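## Task

Several coded parcels (six in all) sit stacked on the cart's upper shelf. Move the one labelled F63 into the desk's letter tray so that no part of it sticks out past the tray's edge. Every remaining parcel must end up on the upper shelf, within its rim. Finish with the grippers open and the robot moved away. The robot must not topple or finish leaning; that counts as failure. Anything held in place only by the robot at the end does not count.

## Robot and tools

ROBOT. A Rainbow Robotics RB-Y1. It has a two-wheel differential base with rear casters, 0.66 m long and 0.58 m wide, with its front edge 0.10 m ahead of the drive axle. On top is a folding torso (leg and chest), a head with a camera, and two 7-joint arms, each ending in a parallel gripper with a wrist camera. Loose objects may occasionally get nudged by outside pushes.

FRAMES. Base frame: origin on the floor midway between the drive wheels, x forward, y left, z up. The state reports chest, left_hand and right_hand in this frame. A hand point lies between the finger pads. The fingers point along the hand's -z axis and close along its x axis. The reported hand position is only approximate, and less accurate at long reach. Odometry is the base frame at scene start and is wheel-count only, so slip is counted as motion. Heading runs from -3.142 to 3.142, positive to the left.

execute_actions(actions, cameras). actions is a list holding one action, or none to just fetch the state and images. An action may contain:
- base: exactly one relative command. translate_m is a straight drive in metres from the current spot, -3 to 3, positive forward. rotate_rad is an in-place turn in radians, -3.2 to 3.2, positive counter-clockwise. The base cannot move sideways, and a move taking over 8.667 s is refused.
- joints: a map from joint name to an absolute target (radians, grippers in metres). Joints not listed may still push toward earlier targets.
- speeds: caps for this action only. translate_m is 0.05 to 0.4 m/s and rotate_rad is 0.1 to 1.509 rad/s. The defaults are the maxima.
- min_time_s: 0.1 to 8. It sets a floor on how long each arm and head motion takes.

Base and joint motions start together. One action lasts at most 15 s. An unknown key or an out-of-range value rejects the call, and nothing moves.

cameras takes head_camera, left_wrist_camera, right_wrist_camera or all. Omitting it gives all cameras; [] gives none. The pictures line lists the images in order.

JOINT RANGES (each has a done tolerance of ±0.02, grippers ±0.004):
- Torso:
  - torso_squat_rad 0 to 1.2 (lowers the chest, which stays level).
  - torso_shift_rad -0.3 to 0.6 (hips forward).
  - torso_pitch_rad -0.2 to 1.4 (bow forward).
  - torso_yaw_rad -1.5 to 1.5 (left positive).
  - Combined torso limits: squat+shift<=1.52; squat-shift+pitch<=1.57; shift+0.5pitch-0.4squat<=0.7; shift+0.3pitch-0.5squat<=0.39. Breaking one leaves the torso short and reports off_target.
- Arms (left and right alike, except roll):
  - shoulder_pitch ±2.356 (negative raises the arm forward).
  - left_shoulder_roll_rad 0 to 3.141 (outward), right_shoulder_roll_rad -3.141 to 0 (outward).
  - shoulder_yaw ±2.094 (positive turns a bent forearm left on both arms).
  - elbow -2.617 to 0.01 (negative bends).
  - forearm_roll ±3.141.
  - wrist_pitch -1.57 to 1.919 (negative tips the hand forward).
  - hand_roll ±2.705.
  - gripper_m 0 to 0.1, the pad opening.
- Head: head_pan_rad ±0.523 relative to the chest; head_tilt_rad -0.35 to 1.57 (positive looks down).
- Top speeds: arms 1 rad/s (wrist joints 1.5), head 1.5, squat and pitch 0.3, shift 0.15, yaw 0.6, grippers 0.1 m/s.

RESULTS. base_status and joint_status give how each motion ended:
- done: reached the target. For the base it means the wheels turned the full amount, even if they slipped.
- off_target: stopped short and may still be pushing.
- limit_stop_at_<name>: a built-in limit stopped it. limit_stop_at_own_body means the self-collision guard stopped it before any contact; move the arm and the body apart.
- contact_stop: something resisted hard. The torso group or that arm's group halts entirely and drops its targets.
- time_out: the motion took too long.
- stopped_with_arm: the torso halted because an arm hit something.
- joint command not followed: the arm's targets were withheld by the collision check. A cause line advises what to send. Such targets may be retried on later actions.

After a stop, back off the arm first, then the torso, each in its own action. Exception: if both hands hold one object and the torso contact-stops at once with nothing in its way, command all arm joints to their current readings and then resend the torso. on_its_own lists uncommanded joints, and held at gives the target they hold. A stop in one call cancels the later motion calls in the same reply.

GRASPING. Command an opening at least 0.005 m narrower than the object. The resulting off_target is expected. Each arm is rated 3 kg. Heavy loads held far forward can tip the robot, and nothing prevents that.

HAZARDS.
- The base does not stop at furniture and can keep shoving it.
- A bent leg can reach past the front edge and, when it meets furniture, slide the robot back unnoticed.
- Never let the arms strike or press each other hard, grippers included; a hard press ends the run. The arm-to-arm check ignores hands and fingers.
- Contact torque reaching a joint's load limit freezes the robot for 10 s. Limits: shoulders 63, elbow 32.4, wrist joints 22.5 N m.
- Holding loads heats motors. MOTOR HOT warns at 65 °C; at 80 °C an OVER-TEMPERATURE FAULT brakes the arm, and the keys it cut short show limit_stop_at_motor_heat. Resend targets afterward.
- Avoid drops, slams and hard pushes.
- The robot keeps holding its last command while no call is being made.

OTHER TOOLS.
- wait(seconds 0 to 10): idle, then return the state and images.
- zoom_image(camera, region [x0,y0,x1,y1]): enlarges at most 504x504 px of that camera's latest image. The head image is 896x504 and the wrist images are 644x364.
- read_manual(section "licences"): licence text only.
- finished_scene(scene): ends the current scene, given its number, and cannot be undone. Call it only after the parcel rests in the tray and the robot has released it and backed away.

Each tool is called after "Call:" by a JSON object that holds its "method" and its "body".

## Session

Call:
{"method": "execute_actions", "body": {"actions": []}}

Scene clock: 0.00 s.
base_odometry: x=+0.000 y=+0.000 heading=+0.000 (m, m, rad; odometry frame)
base_status: not commanded
joint_positions: torso_squat_rad=+0.350 torso_shift_rad=+0.001 torso_pitch_rad=+0.000 torso_yaw_rad=+0.000 left_shoulder_pitch_rad=+0.028 left_shoulder_roll_rad=+0.043 left_shoulder_yaw_rad=-0.001 left_elbow_rad=-0.216 left_forearm_roll_rad=-0.006 left_wrist_pitch_rad=+0.009 left_hand_roll_rad=-0.026 left_gripper_m=+0.099 right_shoulder_pitch_rad=+0.017 right_shoulder_roll_rad=-0.024 right_shoulder_yaw_rad=+0.009 right_elbow_rad=-0.201 right_forearm_roll_rad=+0.009 right_wrist_pitch_rad=+0.012 right_hand_roll_rad=-0.016 right_gripper_m=+0.100 head_pan_rad=+0.001 head_tilt_rad=+0.401
joint_status: not commanded
chest: x=-0.2276 y=+0.0000 z=+1.2476 quat_wxyz=(+1.000, +0.000, +0.000, +0.000) (m; base frame)
left_hand: x=-0.1447 y=+0.2533 z=+0.5675 quat_wxyz=(+0.996, +0.023, -0.090, -0.014) (m; base frame)
right_hand: x=-0.1449 y=-0.2381 z=+0.5669 quat_wxyz=(+0.996, -0.012, -0.086, -0.001) (m; base frame)
pictures: head_camera, left_wrist_camera, right_wrist_camera
Images, in order (width x height): head_camera 896x504, left_wrist_camera 644x364, right_wrist_camera 644x364.

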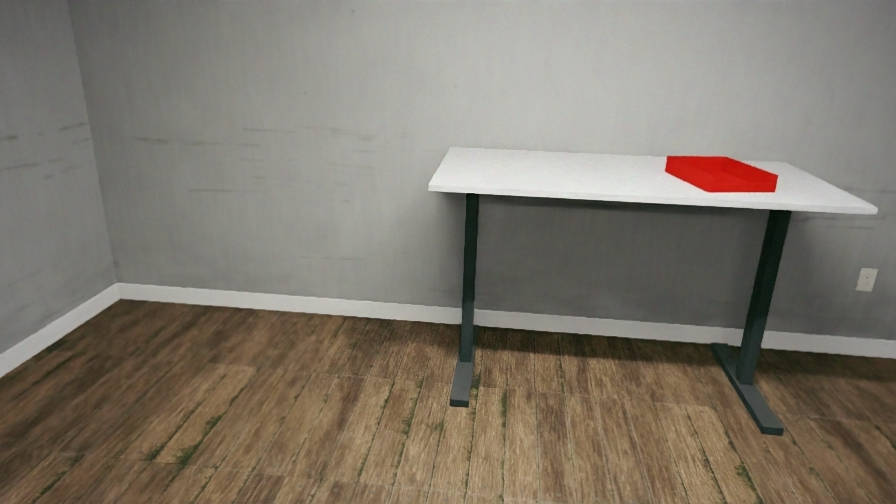

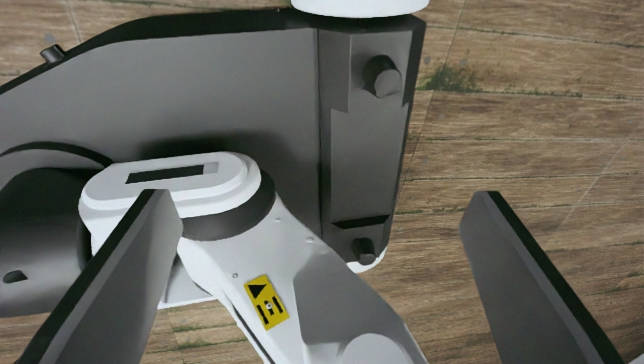

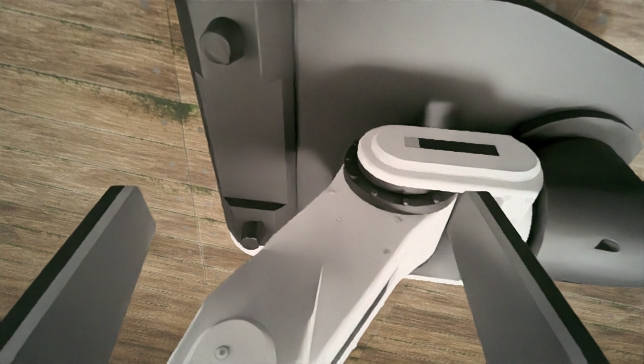

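Call:
{"method": "execute_actions", "body": {"actions": [{"base":{"rotate_rad":-1.2}}], "cameras": ["head_camera"]}}

Scene clock: 10.07 s.
base_odometry: x=+0.000 y=+0.000 heading=-1.199 (m, m, rad; odometry frame)
base_status: done
joint_positions: torso_squat_rad=+0.350 torso_shift_rad=+0.001 torso_pitch_rad=+0.000 torso_yaw_rad=+0.000 left_shoulder_pitch_rad=+0.028 left_shoulder_roll_rad=+0.043 left_shoulder_yaw_rad=-0.001 left_elbow_rad=-0.216 left_forearm_roll_rad=-0.006 left_wrist_pitch_rad=+0.009 left_hand_roll_rad=-0.026 left_gripper_m=+0.099 right_shoulder_pitch_rad=+0.017 right_shoulder_roll_rad=-0.024 right_shoulder_yaw_rad=+0.009 right_elbow_rad=-0.201 right_forearm_roll_rad=+0.009 right_wrist_pitch_rad=+0.012 right_hand_roll_rad=-0.016 right_gripper_m=+0.100 head_pan_rad=+0.001 head_tilt_rad=+0.401
joint_status: not commanded
chest: x=-0.2276 y=+0.0000 z=+1.2476 quat_wxyz=(+1.000, +0.000, +0.000, +0.000) (m; base frame)
left_hand: x=-0.1447 y=+0.2533 z=+0.5675 quat_wxyz=(+0.996, +0.023, -0.090, -0.014) (m; base frame)
right_hand: x=-0.1449 y=-0.2381 z=+0.5669 quat_wxyz=(+0.996, -0.012, -0.086, -0.001) (m; base frame)
pictures: head_camera
Images, in order (width x height): head_camera 896x504.

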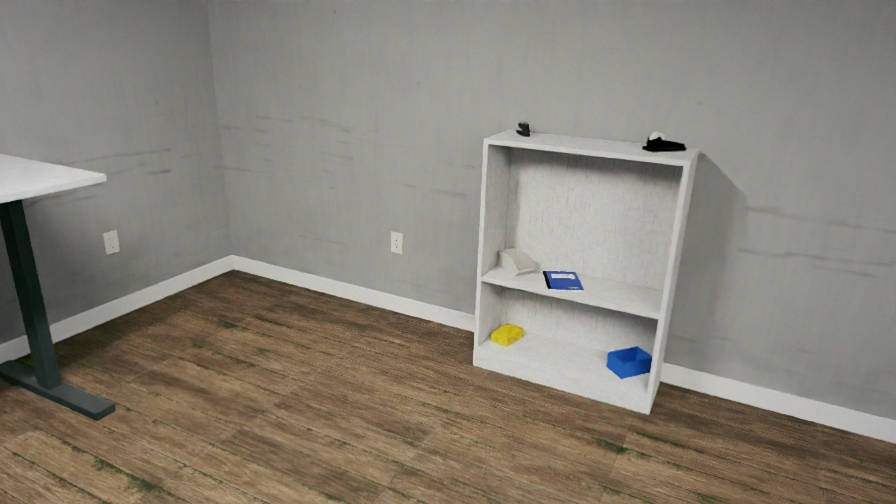

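Call:
{"method": "execute_actions", "body": {"actions": [{"base":{"rotate_rad":-1.4}}], "cameras": ["head_camera"]}}

Scene clock: 16.00 s.
base_odometry: x=+0.000 y=+0.000 heading=-2.599 (m, m, rad; odometry frame)
base_status: done
joint_positions: torso_squat_rad=+0.350 torso_shift_rad=+0.000 torso_pitch_rad=+0.000 torso_yaw_rad=+0.000 left_shoulder_pitch_rad=+0.028 left_shoulder_roll_rad=+0.043 left_shoulder_yaw_rad=-0.001 left_elbow_rad=-0.216 left_forearm_roll_rad=-0.006 left_wrist_pitch_rad=+0.009 left_hand_roll_rad=-0.026 left_gripper_m=+0.099 right_shoulder_pitch_rad=+0.017 right_shoulder_roll_rad=-0.024 right_shoulder_yaw_rad=+0.009 right_elbow_rad=-0.201 right_forearm_roll_rad=+0.009 right_wrist_pitch_rad=+0.012 right_hand_roll_rad=-0.016 right_gripper_m=+0.100 head_pan_rad=+0.001 head_tilt_rad=+0.401
joint_status: not commanded
chest: x=-0.2276 y=+0.0000 z=+1.2476 quat_wxyz=(+1.000, +0.000, +0.000, +0.000) (m; base frame)
left_hand: x=-0.1447 y=+0.2533 z=+0.5675 quat_wxyz=(+0.996, +0.023, -0.090, -0.014) (m; base frame)
right_hand: x=-0.1449 y=-0.2381 z=+0.5669 quat_wxyz=(+0.996, -0.012, -0.086, -0.001) (m; base frame)
pictures: head_camera
Images, in order (width x height): head_camera 896x504.

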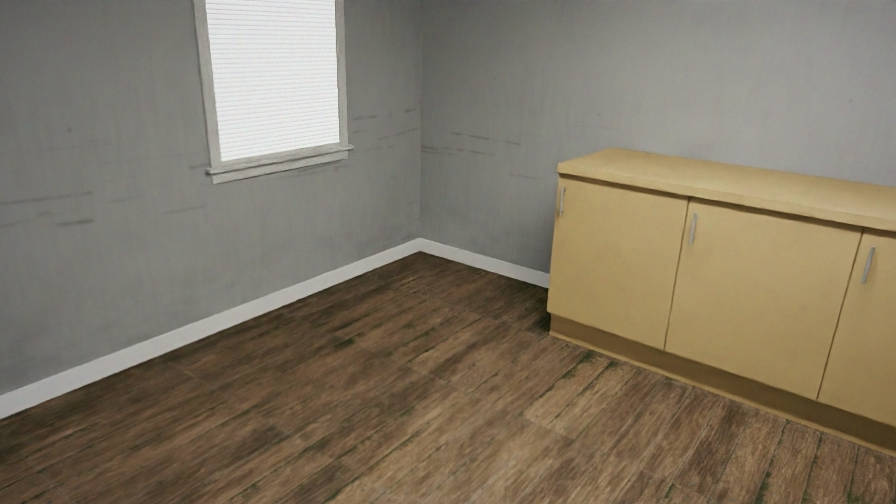

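Call:
{"method": "execute_actions", "body": {"actions": [{"base":{"rotate_rad":-1.8},"joints":{"head_tilt_rad":0.55}}], "cameras": ["head_camera"]}}

Scene clock: 22.63 s.
base_odometry: x=+0.000 y=+0.000 heading=+1.885 (m, m, rad; odometry frame)
base_status: done
joint_positions: torso_squat_rad=+0.350 torso_shift_rad=+0.000 torso_pitch_rad=+0.000 torso_yaw_rad=+0.000 left_shoulder_pitch_rad=+0.028 left_shoulder_roll_rad=+0.043 left_shoulder_yaw_rad=-0.001 left_elbow_rad=-0.216 left_forearm_roll_rad=-0.006 left_wrist_pitch_rad=+0.009 left_hand_roll_rad=-0.026 left_gripper_m=+0.099 right_shoulder_pitch_rad=+0.017 right_shoulder_roll_rad=-0.024 right_shoulder_yaw_rad=+0.009 right_elbow_rad=-0.201 right_forearm_roll_rad=+0.009 right_wrist_pitch_rad=+0.012 right_hand_roll_rad=-0.016 right_gripper_m=+0.100 head_pan_rad=+0.001 head_tilt_rad=+0.550
joint_status: all done
chest: x=-0.2276 y=+0.0000 z=+1.2476 quat_wxyz=(+1.000, +0.000, +0.000, +0.000) (m; base frame)
left_hand: x=-0.1447 y=+0.2533 z=+0.5675 quat_wxyz=(+0.996, +0.023, -0.090, -0.014) (m; base frame)
right_hand: x=-0.1449 y=-0.2381 z=+0.5669 quat_wxyz=(+0.996, -0.012, -0.086, -0.001) (m; base frame)
pictures: head_camera
Images, in order (width x height): head_camera 896x504.

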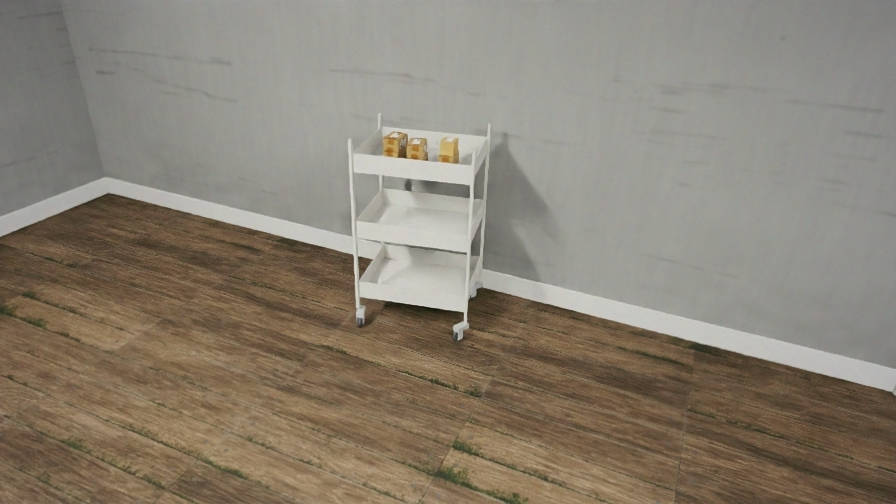

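Call:
{"method": "execute_actions", "body": {"actions": [{"base":{"translate_m":1.4},"joints":{"head_tilt_rad":0.85,"left_shoulder_pitch_rad":-1.028,"left_shoulder_roll_rad":0.163,"left_shoulder_yaw_rad":0.297,"left_elbow_rad":-0.8,"left_wrist_pitch_rad":1.8,"left_forearm_roll_rad":0,"left_hand_roll_rad":0}}]}}

Scene clock: 40.93 s.
base_odometry: x=-0.432 y=+1.332 heading=+1.884 (m, m, rad; odometry frame)
base_status: done
joint_positions: torso_squat_rad=+0.350 torso_shift_rad=+0.001 torso_pitch_rad=+0.000 torso_yaw_rad=+0.000 left_shoulder_pitch_rad=-1.028 left_shoulder_roll_rad=+0.163 left_shoulder_yaw_rad=+0.297 left_elbow_rad=-0.800 left_forearm_roll_rad=+0.000 left_wrist_pitch_rad=+1.800 left_hand_roll_rad=+0.000 left_gripper_m=+0.099 right_shoulder_pitch_rad=+0.017 right_shoulder_roll_rad=-0.024 right_shoulder_yaw_rad=+0.009 right_elbow_rad=-0.201 right_forearm_roll_rad=+0.009 right_wrist_pitch_rad=+0.012 right_hand_roll_rad=-0.016 right_gripper_m=+0.100 head_pan_rad=+0.001 head_tilt_rad=+0.850
joint_status: all done
chest: x=-0.2275 y=-0.0001 z=+1.2476 quat_wxyz=(+1.000, +0.000, +0.000, +0.000) (m; base frame)
left_hand: x=+0.2778 y=+0.2198 z=+1.0020 quat_wxyz=(+1.000, +0.000, +0.000, +0.000) (m; base frame)
right_hand: x=-0.1449 y=-0.2381 z=+0.5669 quat_wxyz=(+0.996, -0.012, -0.086, -0.001) (m; base frame)
pictures: head_camera, left_wrist_camera, right_wrist_camera
Images, in order (width x height): head_camera 896x504, left_wrist_camera 644x364, right_wrist_camera 644x364.

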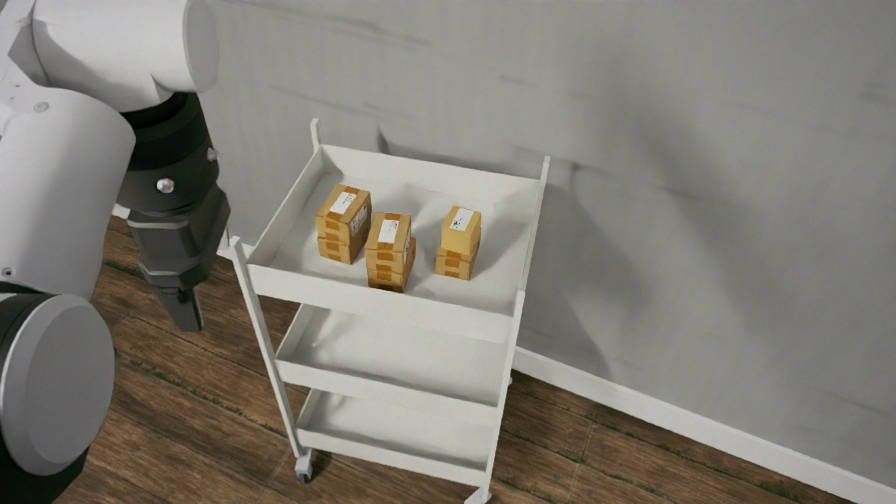

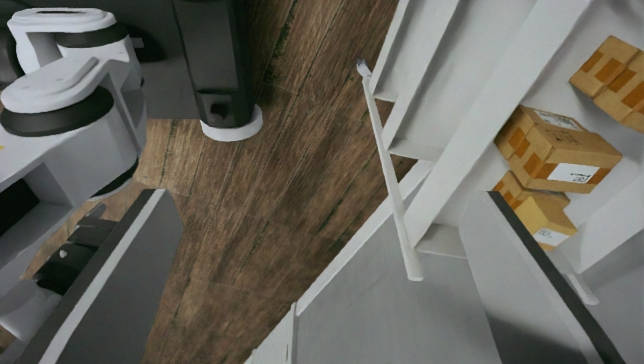

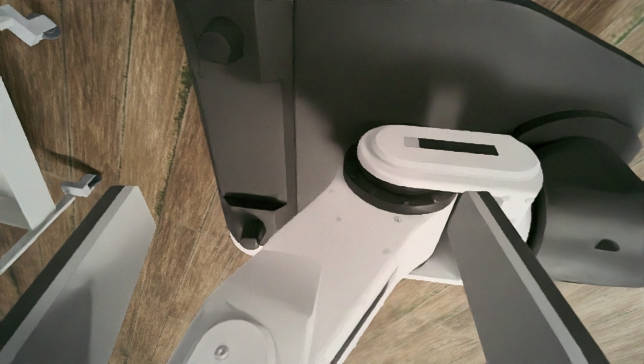

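Call:
{"method": "zoom_image", "body": {"camera": "head_camera", "region": [300,170,500,300]}}

Region (300, 170, 500, 300) of head_camera's 896x504 image, scaled by 2.520, with more detail than that image has; it fills the top 328 rows of this view, and the rest is white.

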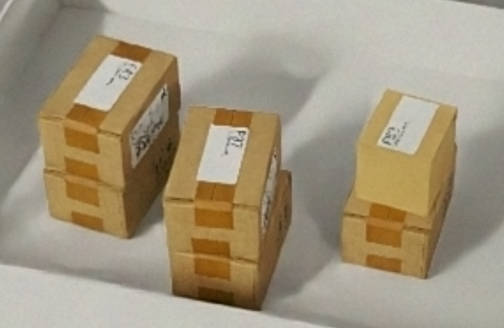

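Call:
{"method": "execute_actions", "body": {"actions": [{"base":{"translate_m":0.18},"joints":{"head_tilt_rad":1.0,"head_pan_rad":0.25,"torso_yaw_rad":-0.25,"left_hand_roll_rad":1.57,"torso_squat_rad":0.55}}], "cameras": ["head_camera","left_wrist_camera"]}}

Scene clock: 58.33 s.
base_odometry: x=-0.487 y=+1.503 heading=+1.883 (m, m, rad; odometry frame)
base_status: done
joint_positions: torso_squat_rad=+0.550 torso_shift_rad=+0.001 torso_pitch_rad=+0.000 torso_yaw_rad=-0.250 left_shoulder_pitch_rad=-1.028 left_shoulder_roll_rad=+0.163 left_shoulder_yaw_rad=+0.297 left_elbow_rad=-0.800 left_forearm_roll_rad=+0.000 left_wrist_pitch_rad=+1.800 left_hand_roll_rad=+1.570 left_gripper_m=+0.099 right_shoulder_pitch_rad=+0.017 right_shoulder_roll_rad=-0.024 right_shoulder_yaw_rad=+0.009 right_elbow_rad=-0.201 right_forearm_roll_rad=+0.009 right_wrist_pitch_rad=+0.012 right_hand_roll_rad=-0.016 right_gripper_m=+0.100 head_pan_rad=+0.250 head_tilt_rad=+1.000
joint_status: all done
chest: x=-0.2276 y=+0.0000 z=+1.1867 quat_wxyz=(+0.992, +0.000, +0.000, -0.125) (m; base frame)
left_hand: x=+0.3165 y=+0.0879 z=+0.9411 quat_wxyz=(+0.790, +0.000, +0.000, +0.613) (m; base frame)
right_hand: x=-0.2064 y=-0.2512 z=+0.5060 quat_wxyz=(+0.988, -0.022, -0.084, -0.125) (m; base frame)
pictures: head_camera, left_wrist_camera
Images, in order (width x height): head_camera 896x504, left_wrist_camera 644x364.

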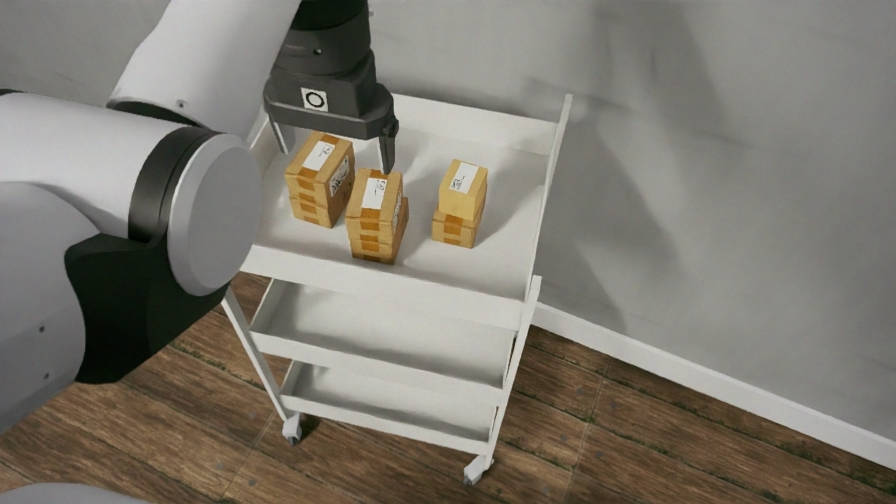

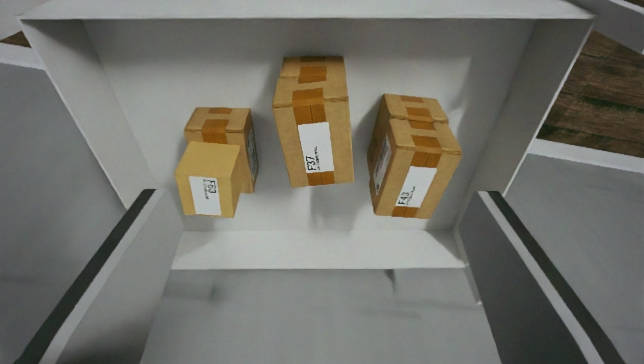

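Call:
{"method": "zoom_image", "body": {"camera": "left_wrist_camera", "region": [160,130,280,230]}}

Region (160, 130, 280, 230) of left_wrist_camera's 644x364 image, scaled by 4.200, with more detail than that image has.

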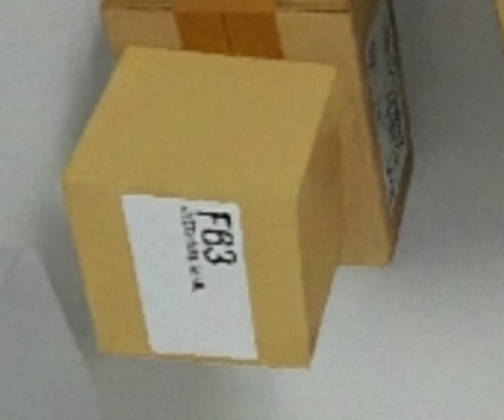

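Call:
{"method": "execute_actions", "body": {"actions": [{"base":{"translate_m":0.04},"joints":{"head_pan_rad":0.5,"torso_yaw_rad":-0.5,"left_hand_roll_rad":1.85,"torso_squat_rad":0.75,"torso_shift_rad":0.09}}], "cameras": ["head_camera","left_wrist_camera"]}}

Scene clock: 71.63 s.
base_odometry: x=-0.500 y=+1.541 heading=+1.883 (m, m, rad; odometry frame)
base_status: done
joint_positions: torso_squat_rad=+0.750 torso_shift_rad=+0.090 torso_pitch_rad=+0.000 torso_yaw_rad=-0.500 left_shoulder_pitch_rad=-1.028 left_shoulder_roll_rad=+0.163 left_shoulder_yaw_rad=+0.297 left_elbow_rad=-0.800 left_forearm_roll_rad=+0.000 left_wrist_pitch_rad=+1.800 left_hand_roll_rad=+1.850 left_gripper_m=+0.099 right_shoulder_pitch_rad=+0.017 right_shoulder_roll_rad=-0.024 right_shoulder_yaw_rad=+0.009 right_elbow_rad=-0.201 right_forearm_roll_rad=+0.009 right_wrist_pitch_rad=+0.012 right_hand_roll_rad=-0.016 right_gripper_m=+0.100 head_pan_rad=+0.500 head_tilt_rad=+1.000
joint_status: all done
chest: x=-0.1819 y=+0.0000 z=+1.1000 quat_wxyz=(+0.969, +0.000, +0.000, -0.247) (m; base frame)
left_hand: x=+0.3670 y=-0.0494 z=+0.8544 quat_wxyz=(+0.781, +0.000, +0.000, +0.625) (m; base frame)
right_hand: x=-0.2235 y=-0.2487 z=+0.4194 quat_wxyz=(+0.965, -0.033, -0.081, -0.247) (m; base frame)
pictures: head_camera, left_wrist_camera
Images, in order (width x height): head_camera 896x504, left_wrist_camera 644x364.

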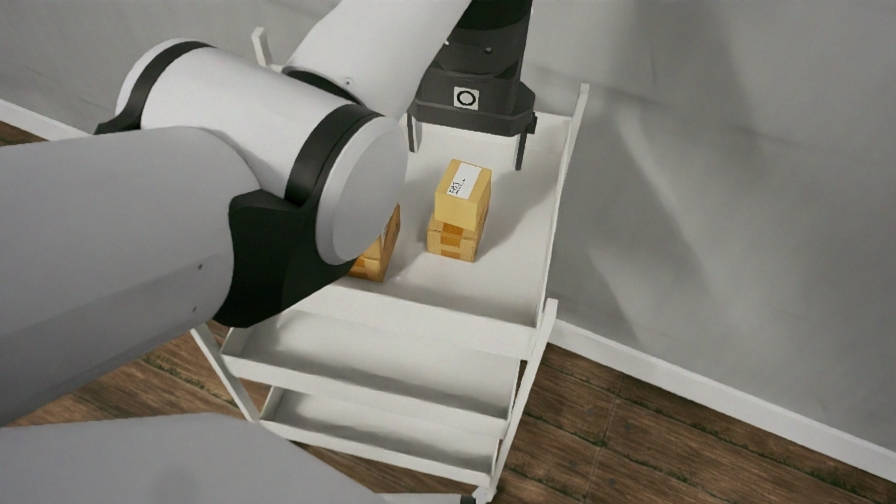

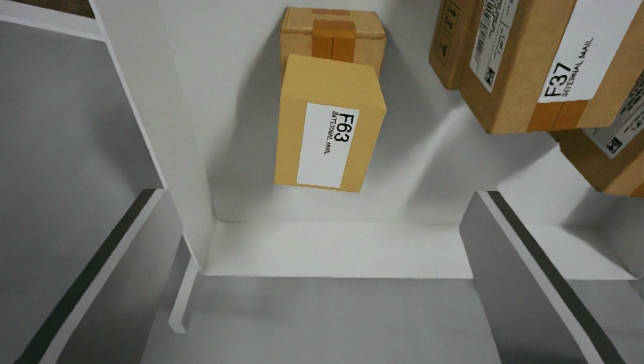

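Call:
{"method": "execute_actions", "body": {"actions": [{"joints":{"left_hand_roll_rad":1.78,"torso_squat_rad":0.876,"torso_shift_rad":0.11}}], "cameras": ["head_camera","left_wrist_camera"]}}

Scene clock: 77.40 s.
base_odometry: x=-0.500 y=+1.541 heading=+1.883 (m, m, rad; odometry frame)
base_status: not commanded
joint_positions: torso_squat_rad=+0.876 torso_shift_rad=+0.110 torso_pitch_rad=+0.000 torso_yaw_rad=-0.500 left_shoulder_pitch_rad=-1.028 left_shoulder_roll_rad=+0.163 left_shoulder_yaw_rad=+0.297 left_elbow_rad=-0.800 left_forearm_roll_rad=+0.000 left_wrist_pitch_rad=+1.800 left_hand_roll_rad=+1.780 left_gripper_m=+0.099 right_shoulder_pitch_rad=+0.017 right_shoulder_roll_rad=-0.024 right_shoulder_yaw_rad=+0.009 right_elbow_rad=-0.201 right_forearm_roll_rad=+0.009 right_wrist_pitch_rad=+0.012 right_hand_roll_rad=-0.016 right_gripper_m=+0.100 head_pan_rad=+0.500 head_tilt_rad=+1.000
joint_status: all done
chest: x=-0.1787 y=+0.0000 z=+1.0354 quat_wxyz=(+0.969, +0.000, +0.000, -0.247) (m; base frame)
left_hand: x=+0.3701 y=-0.0494 z=+0.7897 quat_wxyz=(+0.802, +0.000, +0.000, +0.597) (m; base frame)
right_hand: x=-0.2203 y=-0.2487 z=+0.3547 quat_wxyz=(+0.965, -0.033, -0.081, -0.247) (m; base frame)
pictures: head_camera, left_wrist_camera
Images, in order (width x height): head_camera 896x504, left_wrist_camera 644x364.

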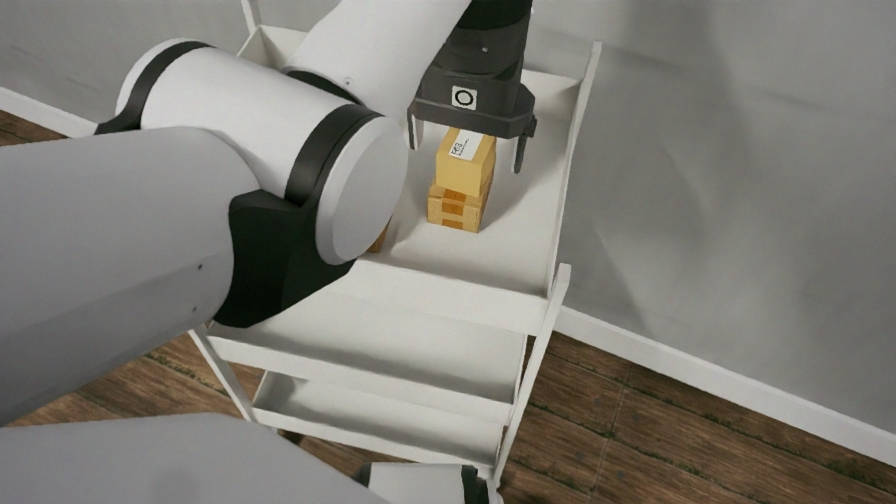

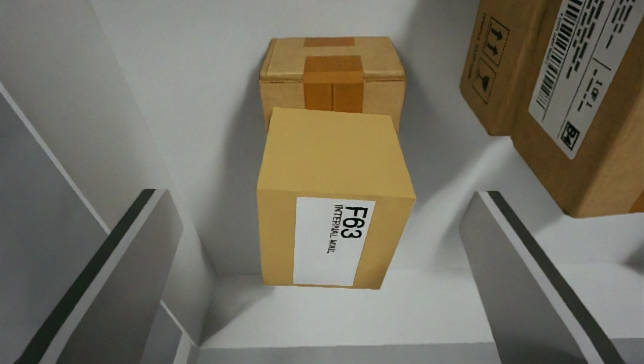

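Call:
{"method": "execute_actions", "body": {"actions": [{"base":{"translate_m":0.02},"joints":{"left_shoulder_pitch_rad":-1.173,"left_shoulder_roll_rad":0.209,"left_shoulder_yaw_rad":0.321,"left_elbow_rad":-0.38,"left_wrist_pitch_rad":1.53,"left_hand_roll_rad":1.74}}], "cameras": ["head_camera","left_wrist_camera"]}}

Call:
{"method": "execute_actions", "body": {"actions": [{"joints":{"left_gripper_m":0.04}}], "cameras": ["head_camera","left_wrist_camera"]}}

Scene clock: 90.97 s.
base_odometry: x=-0.506 y=+1.561 heading=+1.882 (m, m, rad; odometry frame)
base_status: done
joint_positions: torso_squat_rad=+0.876 torso_shift_rad=+0.110 torso_pitch_rad=+0.000 torso_yaw_rad=-0.500 left_shoulder_pitch_rad=-1.173 left_shoulder_roll_rad=+0.209 left_shoulder_yaw_rad=+0.321 left_elbow_rad=-0.380 left_forearm_roll_rad=+0.000 left_wrist_pitch_rad=+1.530 left_hand_roll_rad=+1.740 left_gripper_m=+0.099 right_shoulder_pitch_rad=+0.017 right_shoulder_roll_rad=-0.024 right_shoulder_yaw_rad=+0.009 right_elbow_rad=-0.201 right_forearm_roll_rad=+0.009 right_wrist_pitch_rad=+0.012 right_hand_roll_rad=-0.016 right_gripper_m=+0.100 head_pan_rad=+0.500 head_tilt_rad=+1.000
joint_status: all done
chest: x=-0.1787 y=+0.0000 z=+1.0354 quat_wxyz=(+0.969, +0.000, +0.000, -0.247) (m; base frame)
left_hand: x=+0.3822 y=-0.0560 z=+0.7589 quat_wxyz=(+0.814, +0.000, +0.000, +0.581) (m; base frame)
right_hand: x=-0.2203 y=-0.2487 z=+0.3547 quat_wxyz=(+0.965, -0.033, -0.081, -0.247) (m; base frame)
pictures: head_camera, left_wrist_camera
Images, in order (width x height): head_camera 896x504, left_wrist_camera 644x364.

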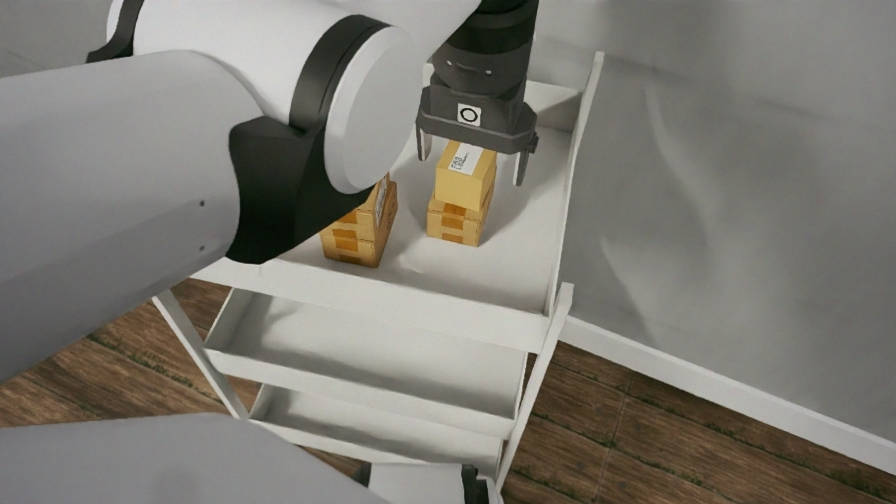

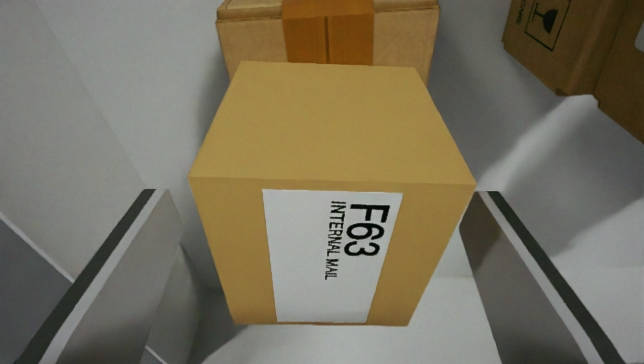

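Scene clock: 92.03 s.
base_odometry: x=-0.506 y=+1.561 heading=+1.882 (m, m, rad; odometry frame)
base_status: not commanded
joint_positions: torso_squat_rad=+0.876 torso_shift_rad=+0.110 torso_pitch_rad=+0.000 torso_yaw_rad=-0.500 left_shoulder_pitch_rad=-1.173 left_shoulder_roll_rad=+0.209 left_shoulder_yaw_rad=+0.321 left_elbow_rad=-0.380 left_forearm_roll_rad=+0.000 left_wrist_pitch_rad=+1.530 left_hand_roll_rad=+1.740 left_gripper_m=+0.049 right_shoulder_pitch_rad=+0.017 right_shoulder_roll_rad=-0.024 right_shoulder_yaw_rad=+0.009 right_elbow_rad=-0.201 right_forearm_roll_rad=+0.009 right_wrist_pitch_rad=+0.012 right_hand_roll_rad=-0.016 right_gripper_m=+0.100 head_pan_rad=+0.500 head_tilt_rad=+1.000
joint_status: left_gripper_m off_target (ended at +0.049, target +0.040)
chest: x=-0.1787 y=+0.0000 z=+1.0354 quat_wxyz=(+0.969, +0.000, +0.000, -0.247) (m; base frame)
left_hand: x=+0.3822 y=-0.0560 z=+0.7589 quat_wxyz=(+0.814, +0.000, +0.000, +0.581) (m; base frame)
right_hand: x=-0.2203 y=-0.2487 z=+0.3547 quat_wxyz=(+0.965, -0.033, -0.081, -0.247) (m; base frame)
pictures: head_camera, left_wrist_camera
Images, in order (width x height): head_camera 896x504, left_wrist_camera 644x364.

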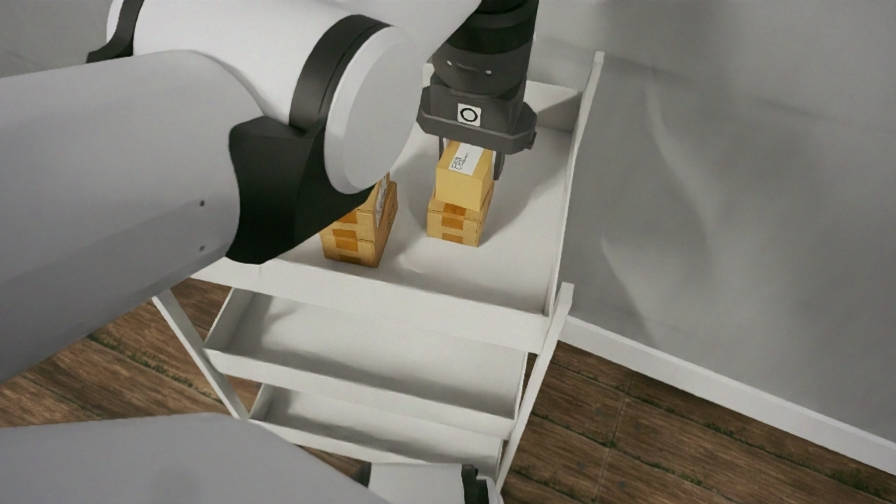

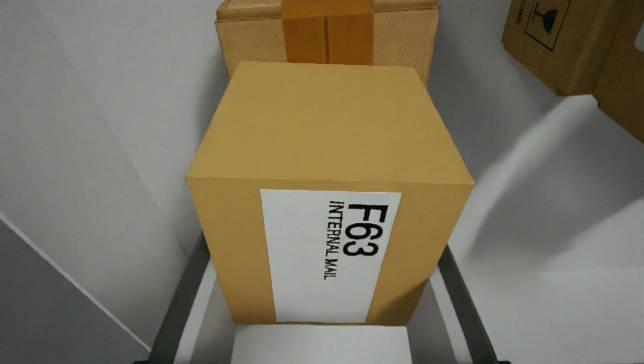

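Call:
{"method": "execute_actions", "body": {"actions": [{"joints":{"torso_squat_rad":0.65,"left_elbow_rad":-0.7,"left_wrist_pitch_rad":1.85}}], "cameras": []}}

Call:
{"method": "execute_actions", "body": {"actions": [{"base":{"translate_m":-2.4},"joints":{"torso_squat_rad":0,"head_tilt_rad":0.7}}], "cameras": []}}

Call:
{"method": "execute_actions", "body": {"actions": [{"base":{"rotate_rad":-2.0}}], "cameras": []}}

Call:
{"method": "execute_actions", "body": {"actions": [{"base":{"translate_m":0.95},"joints":{"left_hand_roll_rad":2.07}}], "cameras": ["head_camera","left_wrist_camera"]}}

Scene clock: 103.27 s.
base_odometry: x=-0.506 y=+1.561 heading=+1.882 (m, m, rad; odometry frame)
base_status: not commanded
joint_positions: torso_squat_rad=+0.650 torso_shift_rad=+0.110 torso_pitch_rad=+0.000 torso_yaw_rad=-0.500 left_shoulder_pitch_rad=-1.173 left_shoulder_roll_rad=+0.209 left_shoulder_yaw_rad=+0.321 left_elbow_rad=-0.700 left_forearm_roll_rad=+0.000 left_wrist_pitch_rad=+1.850 left_hand_roll_rad=+1.740 left_gripper_m=+0.049 right_shoulder_pitch_rad=+0.017 right_shoulder_roll_rad=-0.024 right_shoulder_yaw_rad=+0.009 right_elbow_rad=-0.201 right_forearm_roll_rad=+0.009 right_wrist_pitch_rad=+0.012 right_hand_roll_rad=-0.016 right_gripper_m=+0.100 head_pan_rad=+0.500 head_tilt_rad=+1.000
joint_status: all done
chest: x=-0.1667 y=+0.0000 z=+1.1438 quat_wxyz=(+0.969, +0.000, +0.000, -0.247) (m; base frame)
left_hand: x=+0.3944 y=-0.0560 z=+0.9495 quat_wxyz=(+0.814, +0.000, +0.000, +0.581) (m; base frame)
right_hand: x=-0.2084 y=-0.2487 z=+0.4632 quat_wxyz=(+0.965, -0.033, -0.081, -0.247) (m; base frame)
pictures: none
No camera images: the call's "cameras" was empty. Leave "cameras" out to get every camera's image.

Scene clock: 110.87 s.
base_odometry: x=+0.228 y=-0.724 heading=+1.881 (m, m, rad; odometry frame)
base_status: done
joint_positions: torso_squat_rad=+0.000 torso_shift_rad=+0.110 torso_pitch_rad=+0.000 torso_yaw_rad=-0.500 left_shoulder_pitch_rad=-1.173 left_shoulder_roll_rad=+0.209 left_shoulder_yaw_rad=+0.321 left_elbow_rad=-0.700 left_forearm_roll_rad=+0.000 left_wrist_pitch_rad=+1.850 left_hand_roll_rad=+1.740 left_gripper_m=+0.049 right_shoulder_pitch_rad=+0.017 right_shoulder_roll_rad=-0.024 right_shoulder_yaw_rad=+0.009 right_elbow_rad=-0.201 right_forearm_roll_rad=+0.009 right_wrist_pitch_rad=+0.012 right_hand_roll_rad=-0.016 right_gripper_m=+0.100 head_pan_rad=+0.500 head_tilt_rad=+0.700
joint_status: all done
chest: x=-0.1511 y=-0.0001 z=+1.2857 quat_wxyz=(+0.969, +0.000, +0.000, -0.247) (m; base frame)
left_hand: x=+0.4100 y=-0.0560 z=+1.0914 quat_wxyz=(+0.814, +0.000, +0.000, +0.581) (m; base frame)
right_hand: x=-0.1927 y=-0.2487 z=+0.6050 quat_wxyz=(+0.965, -0.033, -0.081, -0.247) (m; base frame)
pictures: none
No camera images: the call's "cameras" was empty. Leave "cameras" out to get every camera's image.

Scene clock: 115.23 s.
base_odometry: x=+0.228 y=-0.725 heading=-0.119 (m, m, rad; odometry frame)
base_status: done
joint_positions: torso_squat_rad=+0.000 torso_shift_rad=+0.110 torso_pitch_rad=+0.000 torso_yaw_rad=-0.500 left_shoulder_pitch_rad=-1.173 left_shoulder_roll_rad=+0.209 left_shoulder_yaw_rad=+0.321 left_elbow_rad=-0.700 left_forearm_roll_rad=+0.000 left_wrist_pitch_rad=+1.850 left_hand_roll_rad=+1.740 left_gripper_m=+0.049 right_shoulder_pitch_rad=+0.017 right_shoulder_roll_rad=-0.024 right_shoulder_yaw_rad=+0.009 right_elbow_rad=-0.201 right_forearm_roll_rad=+0.009 right_wrist_pitch_rad=+0.012 right_hand_roll_rad=-0.016 right_gripper_m=+0.100 head_pan_rad=+0.500 head_tilt_rad=+0.700
joint_status: not commanded
chest: x=-0.1511 y=+0.0000 z=+1.2857 quat_wxyz=(+0.969, +0.000, +0.000, -0.247) (m; base frame)
left_hand: x=+0.4100 y=-0.0560 z=+1.0915 quat_wxyz=(+0.814, +0.000, +0.000, +0.581) (m; base frame)
right_hand: x=-0.1927 y=-0.2487 z=+0.6050 quat_wxyz=(+0.965, -0.033, -0.081, -0.247) (m; base frame)
pictures: none
No camera images: the call's "cameras" was empty. Leave "cameras" out to get every camera's image.

Scene clock: 119.07 s.
base_odometry: x=+1.171 y=-0.838 heading=-0.119 (m, m, rad; odometry frame)
base_status: done
joint_positions: torso_squat_rad=+0.000 torso_shift_rad=+0.110 torso_pitch_rad=+0.000 torso_yaw_rad=-0.500 left_shoulder_pitch_rad=-1.173 left_shoulder_roll_rad=+0.209 left_shoulder_yaw_rad=+0.321 left_elbow_rad=-0.700 left_forearm_roll_rad=+0.000 left_wrist_pitch_rad=+1.850 left_hand_roll_rad=+2.070 left_gripper_m=+0.049 right_shoulder_pitch_rad=+0.017 right_shoulder_roll_rad=-0.024 right_shoulder_yaw_rad=+0.009 right_elbow_rad=-0.201 right_forearm_roll_rad=+0.009 right_wrist_pitch_rad=+0.012 right_hand_roll_rad=-0.016 right_gripper_m=+0.100 head_pan_rad=+0.500 head_tilt_rad=+0.700
joint_status: all done
chest: x=-0.1510 y=+0.0000 z=+1.2857 quat_wxyz=(+0.969, +0.000, +0.000, -0.247) (m; base frame)
left_hand: x=+0.4101 y=-0.0560 z=+1.0914 quat_wxyz=(+0.707, +0.000, +0.000, +0.707) (m; base frame)
right_hand: x=-0.1927 y=-0.2487 z=+0.6050 quat_wxyz=(+0.965, -0.033, -0.081, -0.247) (m; base frame)
pictures: head_camera, left_wrist_camera
Images, in order (width x height): head_camera 896x504, left_wrist_camera 644x364.

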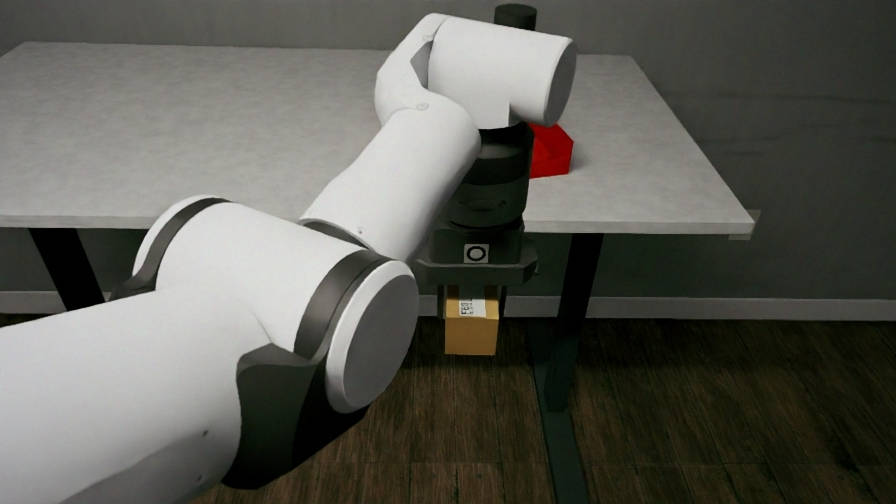

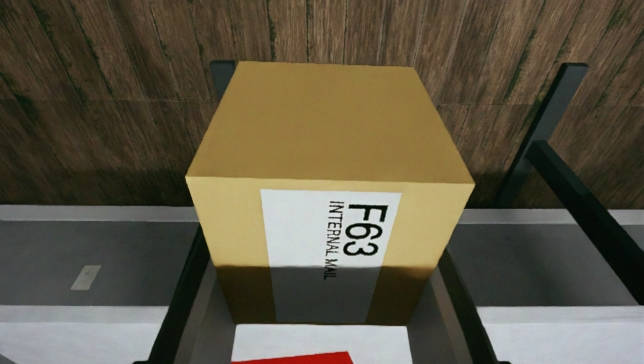

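Call:
{"method": "execute_actions", "body": {"actions": [{"base":{"translate_m":0.52},"joints":{"head_tilt_rad":0.9}}], "cameras": ["head_camera","left_wrist_camera"]}}

Scene clock: 127.40 s.
base_odometry: x=+1.688 y=-0.900 heading=-0.120 (m, m, rad; odometry frame)
base_status: done
joint_positions: torso_squat_rad=+0.000 torso_shift_rad=+0.110 torso_pitch_rad=+0.000 torso_yaw_rad=-0.500 left_shoulder_pitch_rad=-1.173 left_shoulder_roll_rad=+0.209 left_shoulder_yaw_rad=+0.321 left_elbow_rad=-0.700 left_forearm_roll_rad=+0.000 left_wrist_pitch_rad=+1.850 left_hand_roll_rad=+2.070 left_gripper_m=+0.049 right_shoulder_pitch_rad=+0.017 right_shoulder_roll_rad=-0.024 right_shoulder_yaw_rad=+0.009 right_elbow_rad=-0.201 right_forearm_roll_rad=+0.009 right_wrist_pitch_rad=+0.012 right_hand_roll_rad=-0.016 right_gripper_m=+0.100 head_pan_rad=+0.500 head_tilt_rad=+0.900
joint_status: all done
chest: x=-0.1511 y=+0.0000 z=+1.2857 quat_wxyz=(+0.969, +0.000, +0.000, -0.247) (m; base frame)
left_hand: x=+0.4100 y=-0.0560 z=+1.0914 quat_wxyz=(+0.707, +0.000, +0.000, +0.707) (m; base frame)
right_hand: x=-0.1927 y=-0.2487 z=+0.6050 quat_wxyz=(+0.965, -0.033, -0.081, -0.247) (m; base frame)
pictures: head_camera, left_wrist_camera
Images, in order (width x height): head_camera 896x504, left_wrist_camera 644x364.

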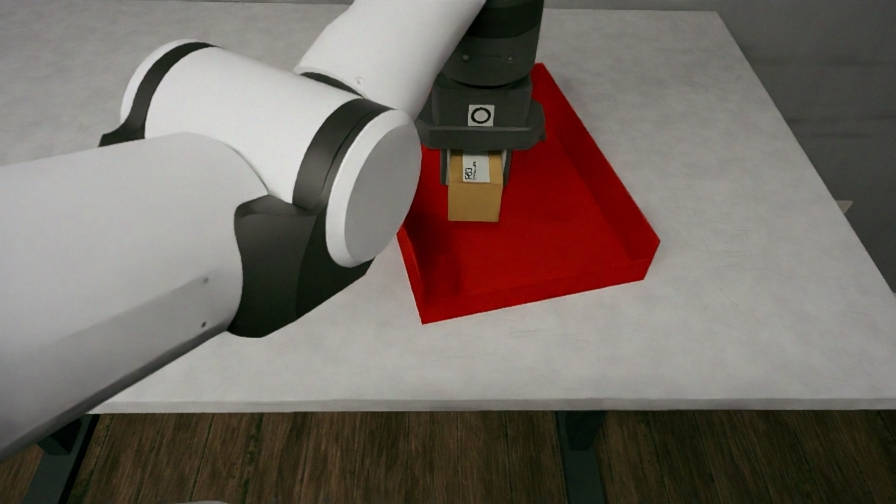

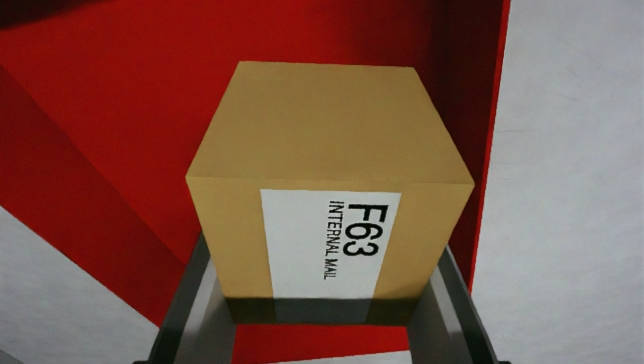

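Call:
{"method": "execute_actions", "body": {"actions": [{"joints":{"torso_shift_rad":0.24,"torso_squat_rad":0.44,"torso_yaw_rad":-0.54,"left_hand_roll_rad":2.3}}], "cameras": ["head_camera","left_wrist_camera"]}}

Scene clock: 133.90 s.
base_odometry: x=+1.688 y=-0.900 heading=-0.120 (m, m, rad; odometry frame)
base_status: not commanded
joint_positions: torso_squat_rad=+0.440 torso_shift_rad=+0.240 torso_pitch_rad=+0.000 torso_yaw_rad=-0.540 left_shoulder_pitch_rad=-1.173 left_shoulder_roll_rad=+0.209 left_shoulder_yaw_rad=+0.321 left_elbow_rad=-0.700 left_forearm_roll_rad=+0.000 left_wrist_pitch_rad=+1.850 left_hand_roll_rad=+2.300 left_gripper_m=+0.049 right_shoulder_pitch_rad=+0.017 right_shoulder_roll_rad=-0.024 right_shoulder_yaw_rad=+0.009 right_elbow_rad=-0.201 right_forearm_roll_rad=+0.009 right_wrist_pitch_rad=+0.012 right_hand_roll_rad=-0.016 right_gripper_m=+0.100 head_pan_rad=+0.500 head_tilt_rad=+0.900
joint_status: all done
chest: x=-0.0774 y=+0.0000 z=+1.2051 quat_wxyz=(+0.964, +0.000, +0.000, -0.267) (m; base frame)
left_hand: x=+0.4811 y=-0.0783 z=+1.0108 quat_wxyz=(+0.637, +0.000, +0.000, +0.771) (m; base frame)
right_hand: x=-0.1289 y=-0.2468 z=+0.5244 quat_wxyz=(+0.960, -0.034, -0.080, -0.266) (m; base frame)
pictures: head_camera, left_wrist_camera
Images, in order (width x height): head_camera 896x504, left_wrist_camera 644x364.

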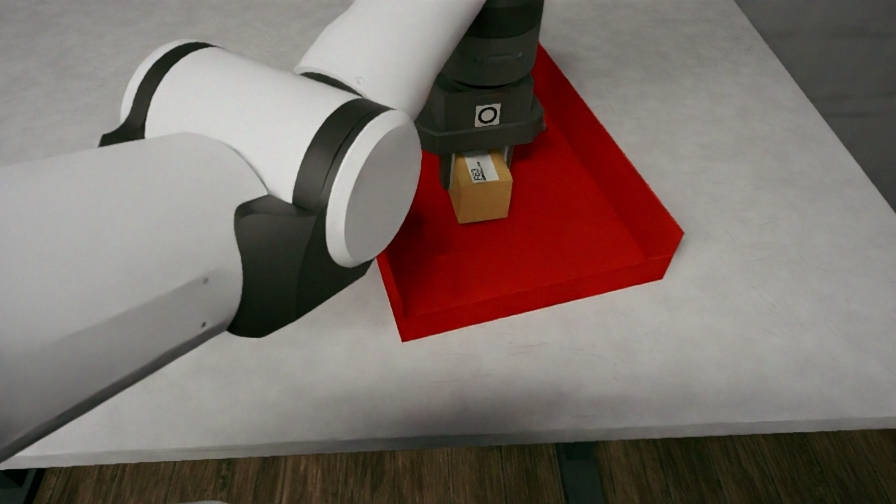

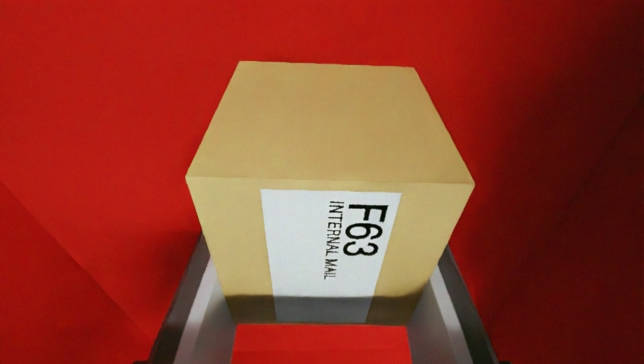

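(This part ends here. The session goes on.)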